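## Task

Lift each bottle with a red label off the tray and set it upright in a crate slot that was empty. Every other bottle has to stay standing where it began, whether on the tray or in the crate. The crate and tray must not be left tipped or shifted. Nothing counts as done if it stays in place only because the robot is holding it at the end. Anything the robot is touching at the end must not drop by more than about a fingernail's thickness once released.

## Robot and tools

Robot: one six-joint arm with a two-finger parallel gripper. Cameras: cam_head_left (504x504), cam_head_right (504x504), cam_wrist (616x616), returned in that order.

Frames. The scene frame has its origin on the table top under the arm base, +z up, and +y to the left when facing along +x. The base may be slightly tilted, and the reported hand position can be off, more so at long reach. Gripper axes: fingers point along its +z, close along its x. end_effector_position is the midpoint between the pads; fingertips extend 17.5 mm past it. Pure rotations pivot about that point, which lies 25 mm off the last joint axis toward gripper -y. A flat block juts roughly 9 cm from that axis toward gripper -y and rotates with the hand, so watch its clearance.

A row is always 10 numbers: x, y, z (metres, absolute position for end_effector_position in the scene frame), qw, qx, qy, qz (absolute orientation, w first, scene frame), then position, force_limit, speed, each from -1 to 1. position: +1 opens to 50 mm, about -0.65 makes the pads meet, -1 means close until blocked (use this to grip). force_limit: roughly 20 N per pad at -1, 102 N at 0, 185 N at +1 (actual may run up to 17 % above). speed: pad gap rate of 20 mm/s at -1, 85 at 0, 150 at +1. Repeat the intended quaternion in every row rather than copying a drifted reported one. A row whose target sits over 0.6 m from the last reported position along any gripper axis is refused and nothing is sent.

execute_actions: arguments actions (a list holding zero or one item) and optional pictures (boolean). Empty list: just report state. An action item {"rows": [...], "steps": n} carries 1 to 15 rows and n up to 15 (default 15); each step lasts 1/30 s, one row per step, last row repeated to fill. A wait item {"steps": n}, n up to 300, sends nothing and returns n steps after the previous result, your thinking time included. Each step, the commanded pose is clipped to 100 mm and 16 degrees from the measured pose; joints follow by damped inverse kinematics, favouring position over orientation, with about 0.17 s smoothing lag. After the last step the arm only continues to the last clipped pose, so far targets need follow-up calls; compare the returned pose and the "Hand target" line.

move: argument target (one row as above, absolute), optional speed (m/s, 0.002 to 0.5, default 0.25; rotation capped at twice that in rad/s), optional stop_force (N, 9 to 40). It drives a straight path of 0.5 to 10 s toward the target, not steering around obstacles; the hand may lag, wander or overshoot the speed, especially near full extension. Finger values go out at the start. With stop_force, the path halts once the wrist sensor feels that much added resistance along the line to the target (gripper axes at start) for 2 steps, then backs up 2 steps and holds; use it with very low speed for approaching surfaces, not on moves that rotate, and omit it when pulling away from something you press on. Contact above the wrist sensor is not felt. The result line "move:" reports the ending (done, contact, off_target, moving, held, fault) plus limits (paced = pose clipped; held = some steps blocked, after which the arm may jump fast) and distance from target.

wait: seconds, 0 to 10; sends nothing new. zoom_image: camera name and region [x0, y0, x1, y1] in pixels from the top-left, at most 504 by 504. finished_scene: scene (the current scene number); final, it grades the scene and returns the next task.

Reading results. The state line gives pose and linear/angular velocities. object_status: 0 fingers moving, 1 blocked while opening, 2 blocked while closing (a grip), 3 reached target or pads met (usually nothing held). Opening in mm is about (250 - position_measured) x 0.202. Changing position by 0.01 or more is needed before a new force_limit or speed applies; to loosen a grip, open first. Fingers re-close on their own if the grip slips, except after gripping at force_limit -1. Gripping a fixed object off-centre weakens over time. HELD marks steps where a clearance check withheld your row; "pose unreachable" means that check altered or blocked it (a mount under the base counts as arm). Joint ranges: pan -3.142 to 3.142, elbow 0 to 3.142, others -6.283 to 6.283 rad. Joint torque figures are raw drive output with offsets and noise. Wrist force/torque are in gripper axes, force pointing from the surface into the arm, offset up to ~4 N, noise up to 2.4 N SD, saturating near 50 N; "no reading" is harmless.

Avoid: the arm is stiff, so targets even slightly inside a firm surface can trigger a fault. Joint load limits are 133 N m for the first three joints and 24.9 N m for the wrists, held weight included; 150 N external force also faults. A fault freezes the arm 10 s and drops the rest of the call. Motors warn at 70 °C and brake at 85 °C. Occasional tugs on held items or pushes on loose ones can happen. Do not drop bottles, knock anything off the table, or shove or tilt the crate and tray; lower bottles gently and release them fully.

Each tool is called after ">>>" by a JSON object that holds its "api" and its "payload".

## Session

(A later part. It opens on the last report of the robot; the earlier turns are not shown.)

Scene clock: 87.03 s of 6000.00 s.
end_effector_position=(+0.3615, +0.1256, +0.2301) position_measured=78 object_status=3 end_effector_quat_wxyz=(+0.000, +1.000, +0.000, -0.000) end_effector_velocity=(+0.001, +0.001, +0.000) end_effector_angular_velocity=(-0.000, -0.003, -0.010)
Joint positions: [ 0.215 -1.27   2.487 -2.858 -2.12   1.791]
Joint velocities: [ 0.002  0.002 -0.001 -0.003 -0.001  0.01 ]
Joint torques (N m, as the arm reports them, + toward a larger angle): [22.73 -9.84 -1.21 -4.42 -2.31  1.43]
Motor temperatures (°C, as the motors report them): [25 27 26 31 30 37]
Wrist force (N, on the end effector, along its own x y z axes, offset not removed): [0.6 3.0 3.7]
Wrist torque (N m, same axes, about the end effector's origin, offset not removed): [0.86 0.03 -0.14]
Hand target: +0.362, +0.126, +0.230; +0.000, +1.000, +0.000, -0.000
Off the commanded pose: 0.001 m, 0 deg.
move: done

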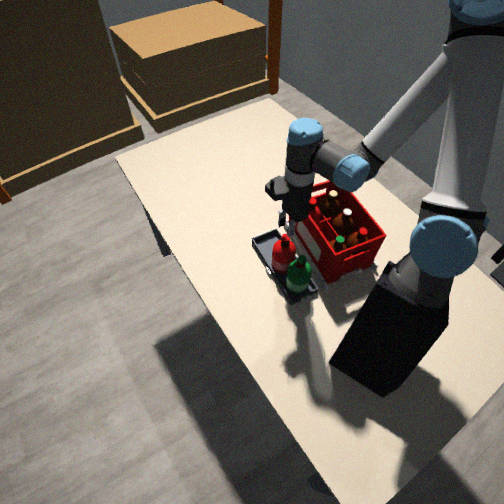

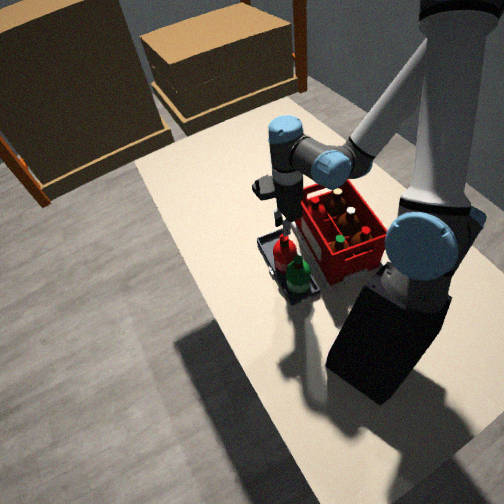

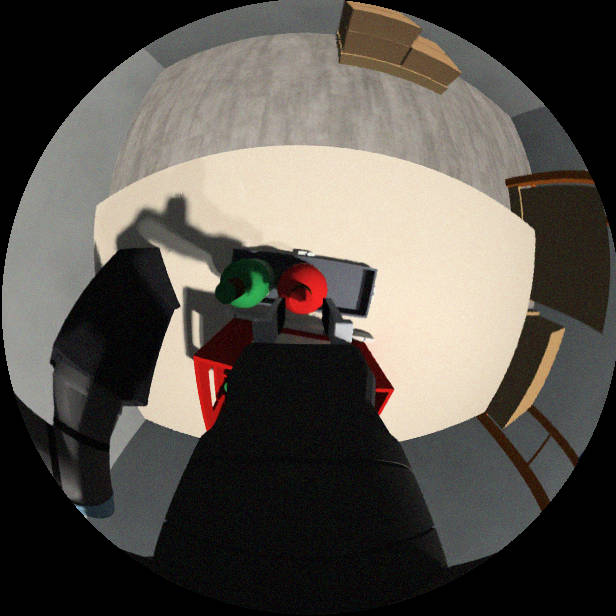

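>>> {"api": "move", "payload": {"target": [0.358,0.124,0.2,0,1,0,0,0.6,0,0], "speed": 0.08}}

>>> {"api": "move", "payload": {"target": [0.358,0.124,0.168,0,1,0,0,0.6,0,0], "speed": 0.04}}

>>> {"api": "move", "payload": {"target": [0.358,0.124,0.168,0,1,0,0,-1,0,0]}}

Scene clock: 92.87 s of 6000.00 s.
end_effector_position=(+0.3580, +0.1240, +0.2001) position_measured=63 object_status=3 end_effector_quat_wxyz=(-0.000, +1.000, -0.000, -0.000) end_effector_velocity=(-0.000, -0.000, -0.001) end_effector_angular_velocity=(+0.000, -0.001, +0.000)
Joint positions: [ 0.169 -1.172  2.514 -3.011 -2.115  1.738]
Joint velocities: [-0.001  0.003  0.002 -0.007  0.    -0.003]
Joint torques (N m, as the arm reports them, + toward a larger angle): [  4.95 -12.41   1.33  -4.49   2.16  -1.35]
Motor temperatures (°C, as the motors report them): [25 27 26 31 30 37]
Wrist force (N, on the end effector, along its own x y z axes, offset not removed): [0.1 -2.5 -0.6]
Wrist torque (N m, same axes, about the end effector's origin, offset not removed): [-0.23 0.02 -0.17]
Hand target: +0.358, +0.124, +0.200; -0.000, +1.000, -0.000, +0.000
Off the commanded pose: 0.000 m, 0 deg.
After step 90, 2.00 s passed at rest.
move: done

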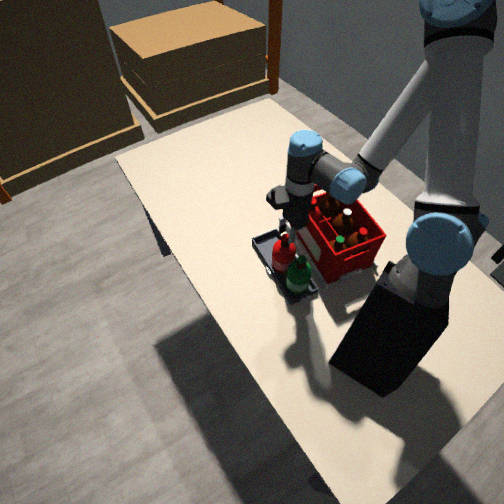

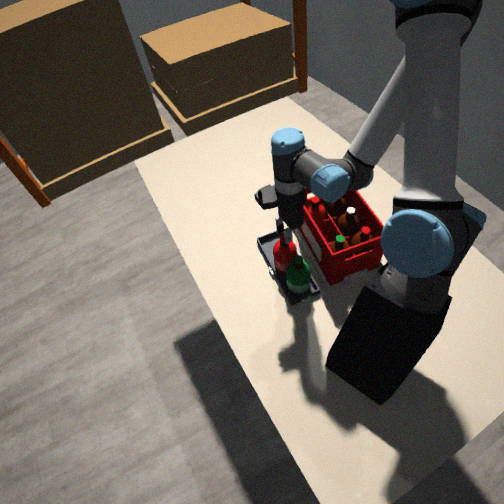

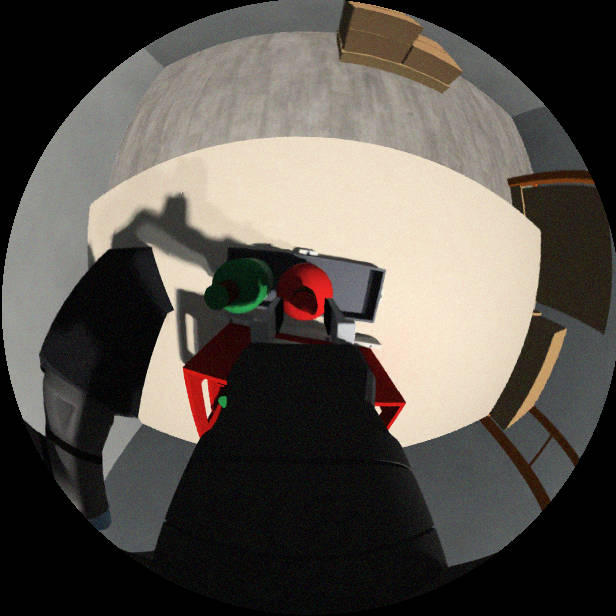

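Scene clock: 94.00 s of 6000.00 s.
end_effector_position=(+0.3580, +0.1240, +0.1681) position_measured=63 object_status=3 end_effector_quat_wxyz=(-0.000, +1.000, -0.000, +0.000) end_effector_velocity=(+0.001, -0.001, -0.001) end_effector_angular_velocity=(+0.000, -0.000, -0.003)
Joint positions: [ 0.122 -1.055  2.52  -3.162 -2.11   1.683]
Joint velocities: [-0.004  0.003  0.    -0.006  0.001 -0.002]
Joint torques (N m, as the arm reports them, + toward a larger angle): [  5.1  -13.07   4.48  -4.63   2.17  -1.45]
Motor temperatures (°C, as the motors report them): [25 27 26 31 30 37]
Wrist force (N, on the end effector, along its own x y z axes, offset not removed): [1.1 1.9 3.9]
Wrist torque (N m, same axes, about the end effector's origin, offset not removed): [0.35 -0.22 -0.19]
Hand target: +0.358, +0.124, +0.168; -0.000, +1.000, -0.000, +0.000
Off the commanded pose: 0.000 m, 0 deg.
move: done

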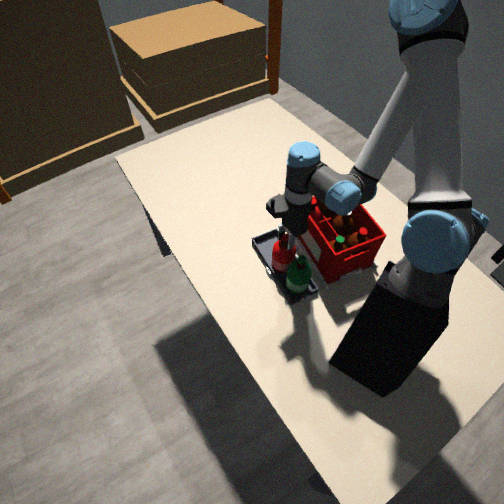

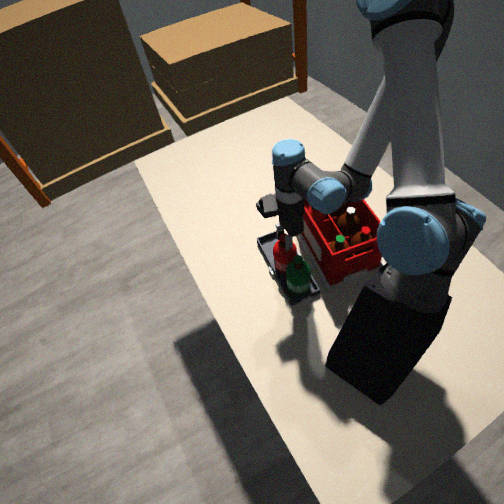

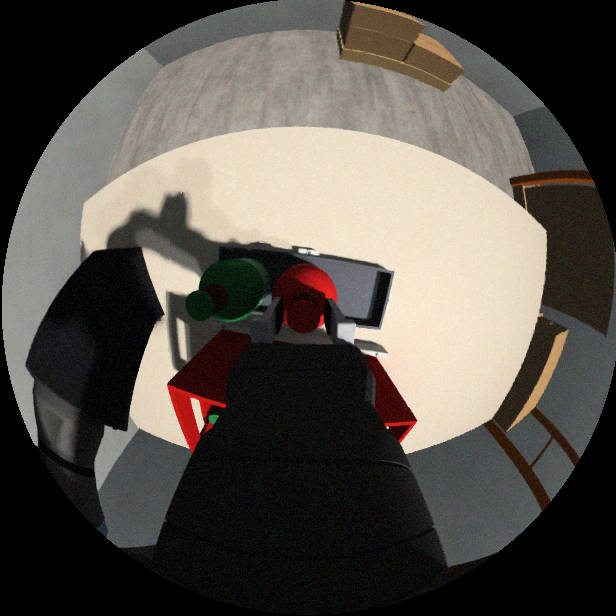

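Scene clock: 94.70 s of 6000.00 s.
end_effector_position=(+0.3580, +0.1240, +0.1680) position_measured=129 object_status=2 end_effector_quat_wxyz=(-0.000, +1.000, +0.000, +0.000) end_effector_velocity=(-0.000, -0.000, -0.000) end_effector_angular_velocity=(+0.000, +0.001, -0.000)
Joint positions: [ 0.122 -1.055  2.52  -3.162 -2.11   1.683]
Joint velocities: [-0.001 -0.001  0.001  0.     0.    -0.   ]
Joint torques (N m, as the arm reports them, + toward a larger angle): [  3.72 -10.45   1.73  -3.97  -1.02  -1.33]
Motor temperatures (°C, as the motors report them): [25 27 26 31 30 37]
Wrist force (N, on the end effector, along its own x y z axes, offset not removed): [-0.9 0.6 -7.8]
Wrist torque (N m, same axes, about the end effector's origin, offset not removed): [0.00 -0.19 0.01]
Hand target: +0.358, +0.124, +0.168; -0.000, +1.000, -0.000, +0.000
Off the commanded pose: 0.000 m, 0 deg.
move: done

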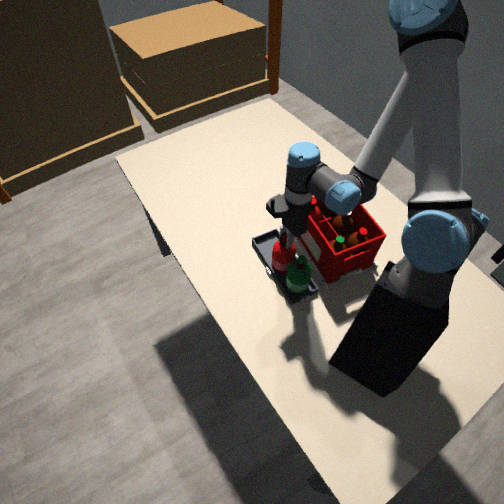

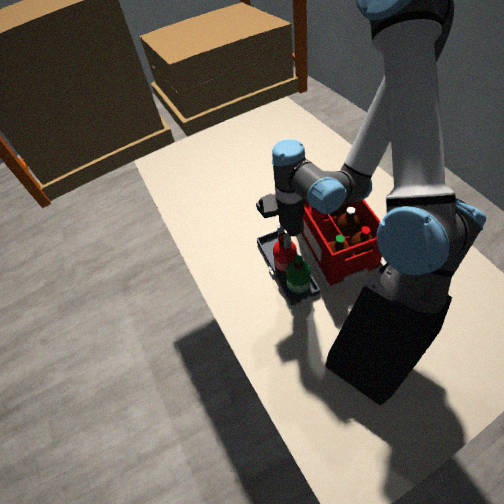

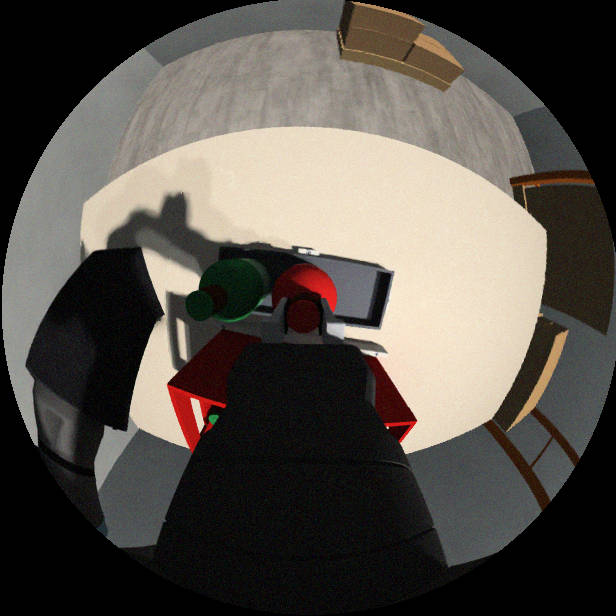

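>>> {"api": "move", "payload": {"target": [0.358,0.124,0.35,0,1,0,0,-1,0,0], "speed": 0.15}}

>>> {"api": "move", "payload": {"target": [0.344,-0.018,0.35,0,0.7071,0.7071,0,-1,0,0], "speed": 0.15}}

>>> {"api": "move", "payload": {"target": [0.344,-0.018,0.2,0,0.7071,0.7071,0,-1,0,0], "speed": 0.03, "stop_force": 15}}

Scene clock: 102.77 s of 6000.00 s.
end_effector_position=(+0.3580, +0.1238, +0.3497) position_measured=129 object_status=2 end_effector_quat_wxyz=(+0.000, +1.000, +0.000, -0.000) end_effector_velocity=(+0.000, +0.000, +0.002) end_effector_angular_velocity=(-0.001, +0.001, +0.001)
Joint positions: [ 0.384 -1.575  2.351 -2.313 -2.123  1.99 ]
Joint velocities: [ 0.003 -0.001 -0.005  0.009 -0.     0.003]
Joint torques (N m, as the arm reports them, + toward a larger angle): [ 20.66 -32.14 -22.84  -1.35   2.33   1.45]
Motor temperatures (°C, as the motors report them): [25 27 26 31 30 37]
Wrist force (N, on the end effector, along its own x y z axes, offset not removed): [-3.1 2.8 8.2]
Wrist torque (N m, same axes, about the end effector's origin, offset not removed): [0.53 0.46 0.01]
Hand target: +0.358, +0.124, +0.350; +0.000, +1.000, +0.000, -0.000
Off the commanded pose: 0.000 m, 0 deg.
After step 90, 3.40 s passed at rest.
move: done

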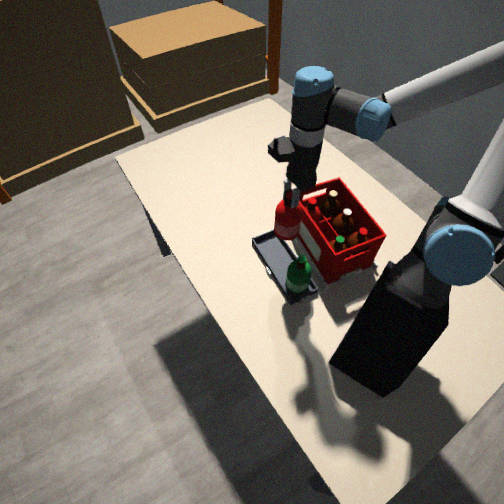

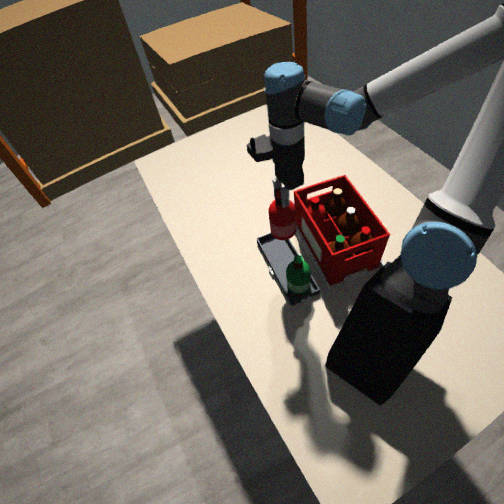

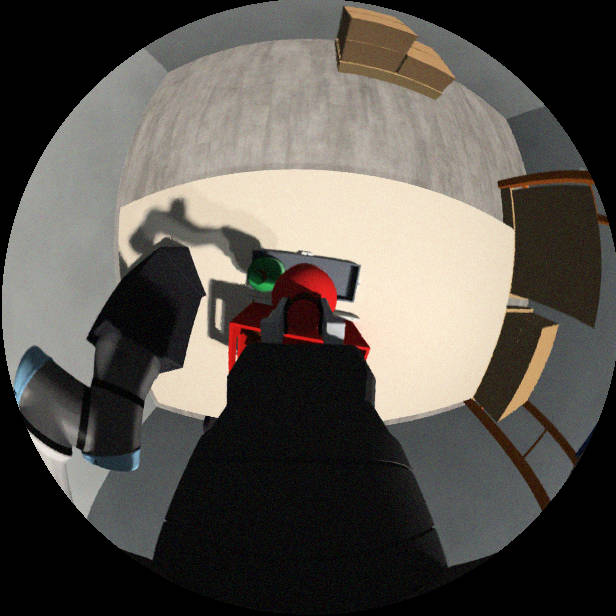

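Scene clock: 108.37 s of 6000.00 s.
end_effector_position=(+0.3444, -0.0177, +0.3501) position_measured=129 object_status=2 end_effector_quat_wxyz=(-0.000, +0.707, +0.707, +0.000) end_effector_velocity=(+0.001, -0.001, +0.000) end_effector_angular_velocity=(+0.001, -0.002, +0.006)
Joint positions: [ 0.099 -1.824  2.415 -2.303 -2.106  0.086]
Joint velocities: [-0.002 -0.002 -0.    -0.001  0.001 -0.009]
Joint torques (N m, as the arm reports them, + toward a larger angle): [ -1.02 -29.58 -12.17  -4.81   2.17  -1.35]
Motor temperatures (°C, as the motors report them): [25 27 26 31 30 37]
Wrist force (N, on the end effector, along its own x y z axes, offset not removed): [-2.2 1.8 6.8]
Wrist torque (N m, same axes, about the end effector's origin, offset not removed): [0.44 0.26 0.02]
Hand target: +0.344, -0.018, +0.350; -0.000, +0.707, +0.707, +0.000
Off the commanded pose: 0.000 m, 0 deg.
move: done

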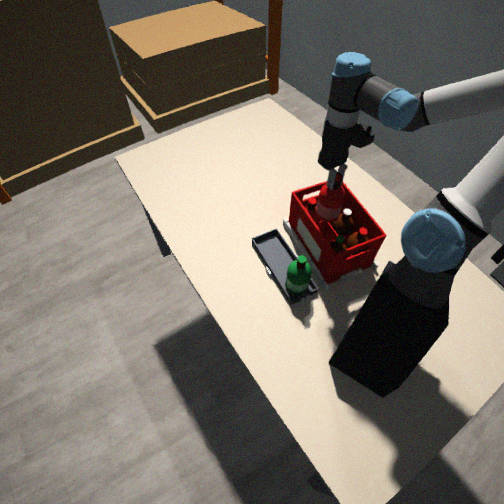

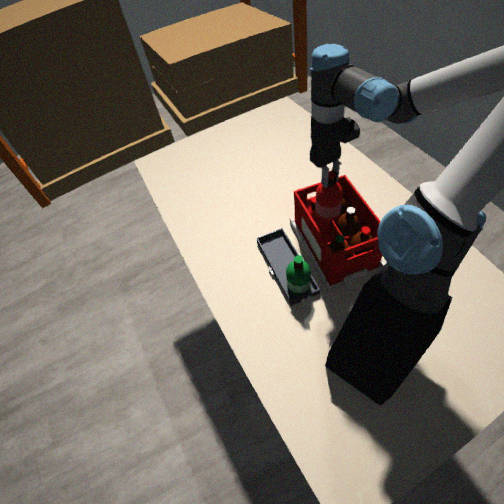

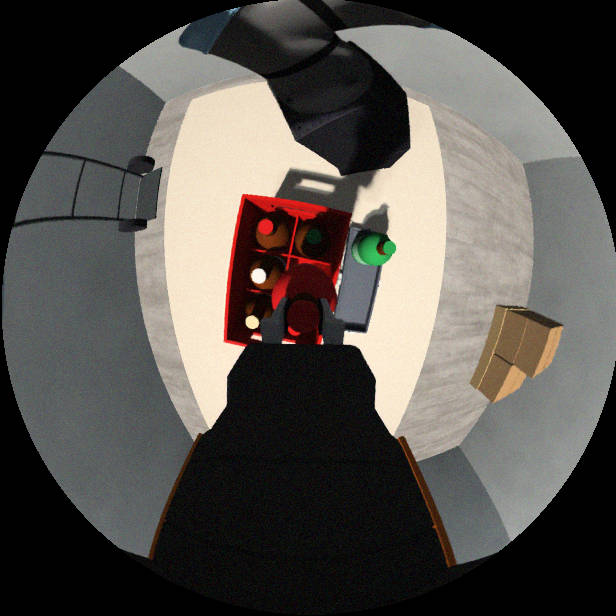

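Scene clock: 113.67 s of 6000.00 s.
end_effector_position=(+0.3440, -0.0178, +0.2002) position_measured=129 object_status=2 end_effector_quat_wxyz=(-0.000, +0.707, +0.707, +0.000) end_effector_velocity=(-0.000, +0.000, -0.001) end_effector_angular_velocity=(-0.001, -0.000, +0.001)
Joint positions: [-0.136 -1.393  2.594 -3.042 -2.058 -0.178]
Joint velocities: [-0.001  0.006  0.001 -0.008 -0.    -0.002]
Joint torques (N m, as the arm reports them, + toward a larger angle): [  3.45 -12.37   0.77  -5.06   2.07  -1.26]
Motor temperatures (°C, as the motors report them): [25 27 26 31 30 37]
Wrist force (N, on the end effector, along its own x y z axes, offset not removed): [-1.5 1.9 6.4]
Wrist torque (N m, same axes, about the end effector's origin, offset not removed): [0.44 0.15 -0.12]
Hand target: +0.344, -0.018, +0.200; -0.000, +0.707, +0.707, +0.000
Off the commanded pose: 0.000 m, 0 deg.
move: done

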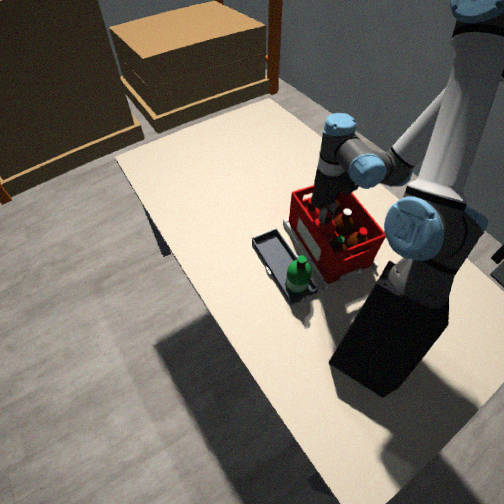

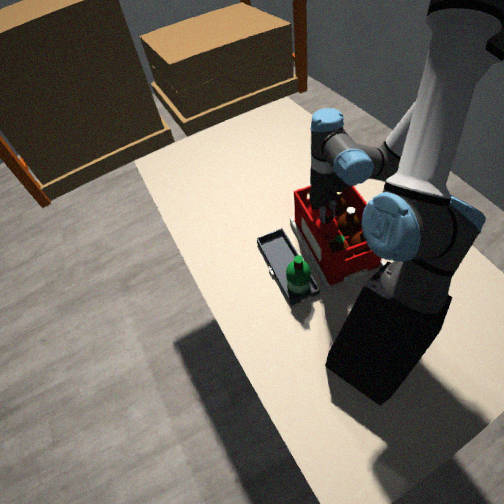

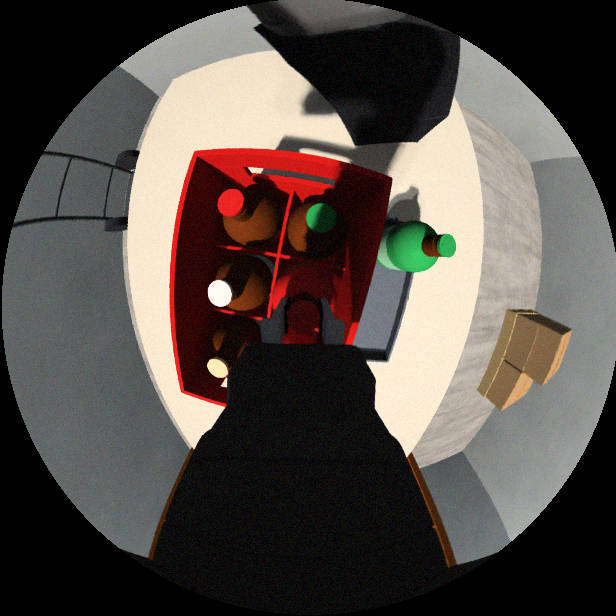

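>>> {"api": "move", "payload": {"target": [0.344,-0.018,0.176,0,0.7071,0.7071,0,-1,0,0], "speed": 0.015}}

>>> {"api": "move", "payload": {"target": [0.344,-0.018,0.176,0,0.7071,0.7071,0,0.3,0,0]}}

>>> {"api": "move", "payload": {"target": [0.344,-0.018,0.33,0,0.7071,0.7071,0,0.3,0,0], "speed": 0.12}}

>>> {"api": "zoom_image", "payload": {"camera": "cam_wrist", "region": [170,150,430,410]}}

Scene clock: 121.80 s of 6000.00 s.
end_effector_position=(+0.3440, -0.0180, +0.1761) position_measured=129 object_status=2 end_effector_quat_wxyz=(-0.000, +0.707, +0.707, +0.000) end_effector_velocity=(+0.000, -0.000, -0.001) end_effector_angular_velocity=(-0.001, -0.002, -0.001)
Joint positions: [-0.172 -1.295  2.6   -3.164 -2.049 -0.217]
Joint velocities: [-0.002  0.006  0.001 -0.01   0.    -0.003]
Joint torques (N m, as the arm reports them, + toward a larger angle): [  4.18 -13.27   3.9   -4.92   2.1   -1.23]
Motor temperatures (°C, as the motors report them): [25 27 26 31 30 37]
Wrist force (N, on the end effector, along its own x y z axes, offset not removed): [0.2 4.4 7.5]
Wrist torque (N m, same axes, about the end effector's origin, offset not removed): [0.89 0.00 -0.16]
Hand target: +0.344, -0.018, +0.176; -0.000, +0.707, +0.707, +0.000
Off the commanded pose: 0.000 m, 0 deg.
After step 90, 3.30 s passed at rest.
move: done

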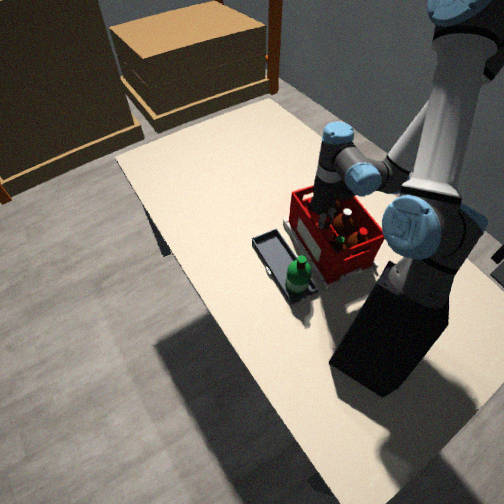

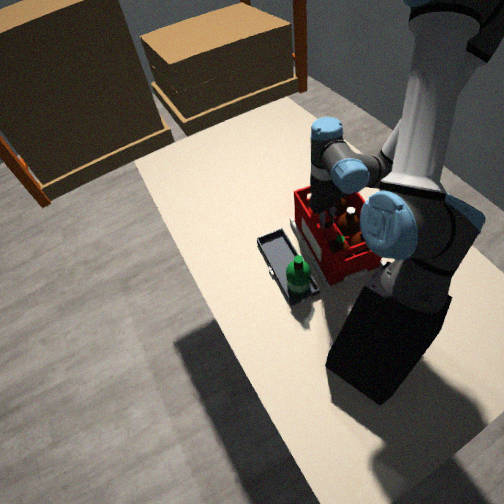

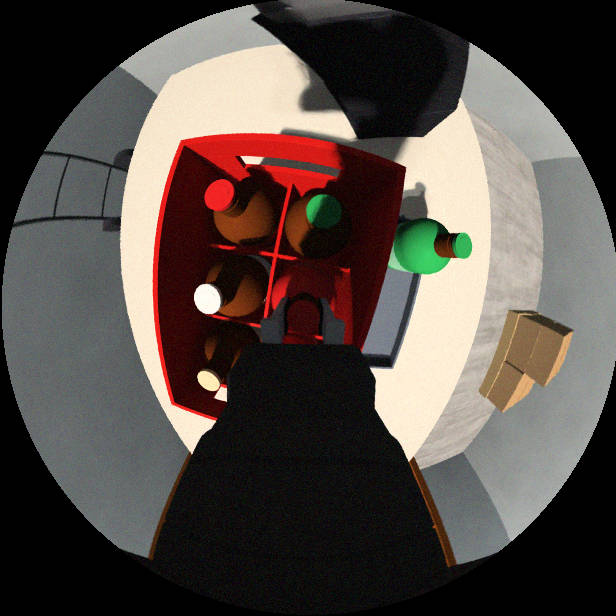

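Scene clock: 122.50 s of 6000.00 s.
end_effector_position=(+0.3440, -0.0180, +0.1760) position_measured=107 object_status=3 end_effector_quat_wxyz=(-0.000, +0.707, +0.707, +0.000) end_effector_velocity=(+0.000, -0.000, -0.000) end_effector_angular_velocity=(-0.001, -0.001, -0.002)
Joint positions: [-0.172 -1.294  2.6   -3.165 -2.049 -0.217]
Joint velocities: [-0.001 -0.    -0.    -0.001 -0.     0.   ]
Joint torques (N m, as the arm reports them, + toward a larger angle): [  3.39 -10.97   0.28  -4.53  -0.23  -1.41]
Motor temperatures (°C, as the motors report them): [25 27 26 31 30 37]
Wrist force (N, on the end effector, along its own x y z axes, offset not removed): [1.5 2.2 -3.1]
Wrist torque (N m, same axes, about the end effector's origin, offset not removed): [0.32 -0.38 -0.09]
Hand target: +0.344, -0.018, +0.176; -0.000, +0.707, +0.707, +0.000
Off the commanded pose: 0.000 m, 0 deg.
move: done

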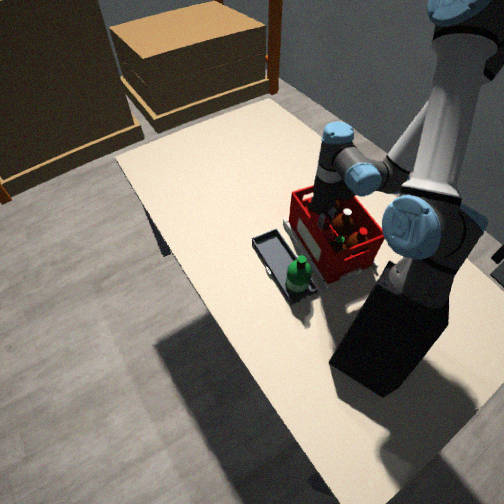

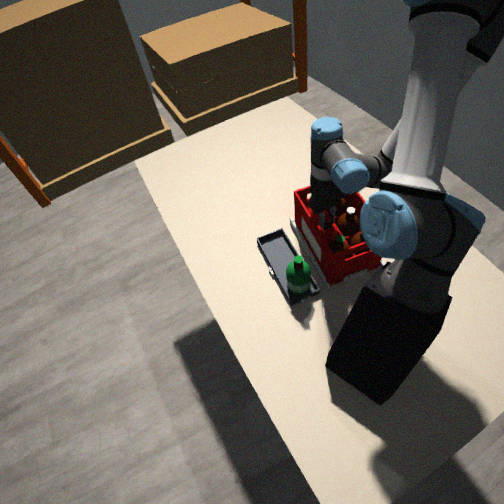

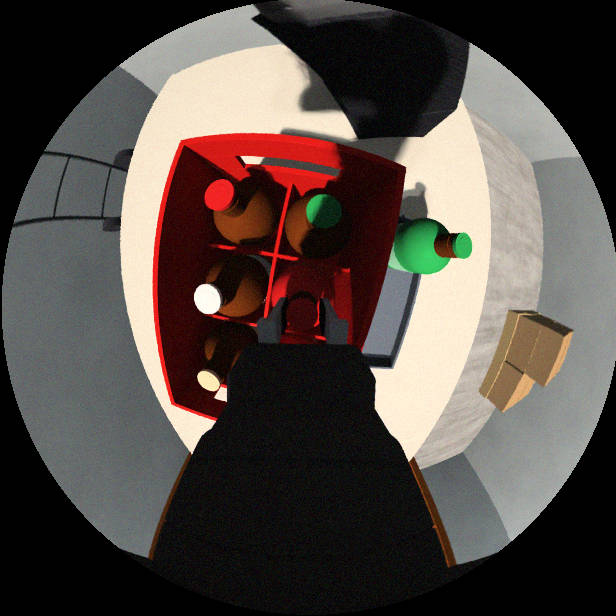

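Scene clock: 124.20 s of 6000.00 s.
end_effector_position=(+0.3440, -0.0182, +0.3298) position_measured=107 object_status=3 end_effector_quat_wxyz=(+0.000, +0.707, +0.707, -0.000) end_effector_velocity=(+0.001, -0.000, +0.002) end_effector_angular_velocity=(-0.000, -0.000, -0.001)
Joint positions: [ 0.066 -1.788  2.451 -2.392 -2.103  0.048]
Joint velocities: [ 0.002 -0.003 -0.005  0.009 -0.001  0.004]
Joint torques (N m, as the arm reports them, + toward a larger angle): [ 17.05 -28.14 -19.72  -0.66  -2.22   1.61]
Motor temperatures (°C, as the motors report them): [25 27 26 31 30 37]
Wrist force (N, on the end effector, along its own x y z axes, offset not removed): [-1.4 -0.7 0.8]
Wrist torque (N m, same axes, about the end effector's origin, offset not removed): [-0.12 0.36 -0.15]
Hand target: +0.344, -0.018, +0.330; +0.000, +0.707, +0.707, -0.000
Off the commanded pose: 0.000 m, 0 deg.
move: done

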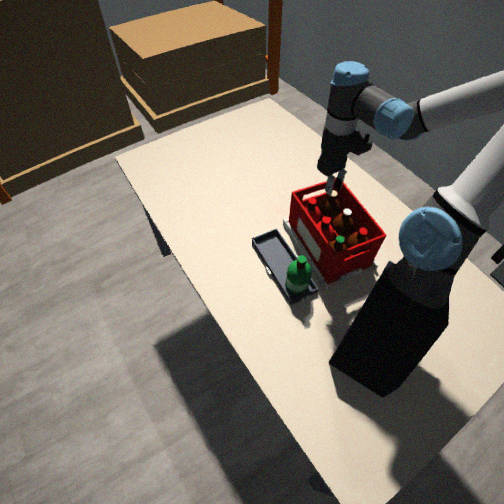

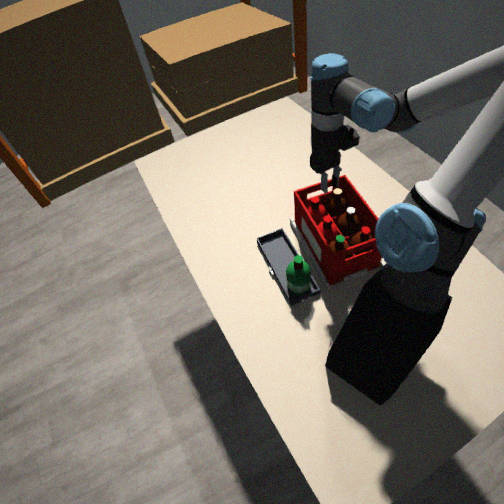

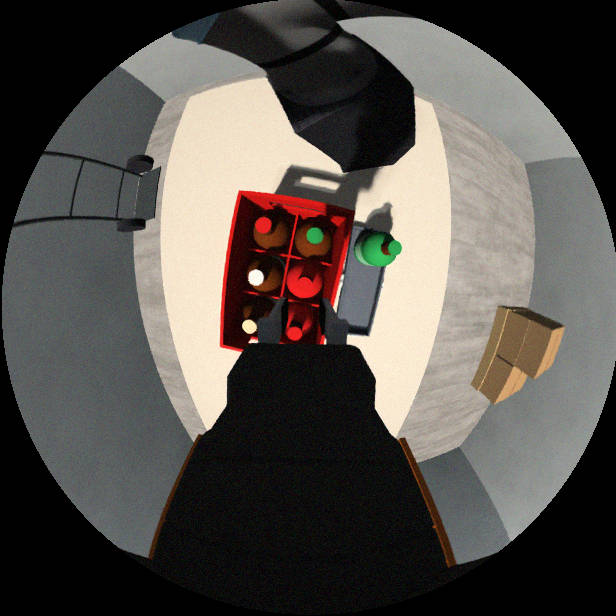

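Region (170, 150, 430, 410) of cam_wrist's 616x616 image, scaled by 1.938, with more detail than that image has.

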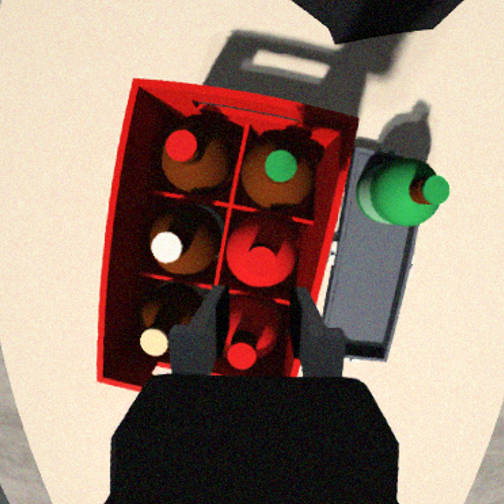

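>>> {"api": "finished_scene", "payload": {"scene": 2}}

The scene is finished: the task was done.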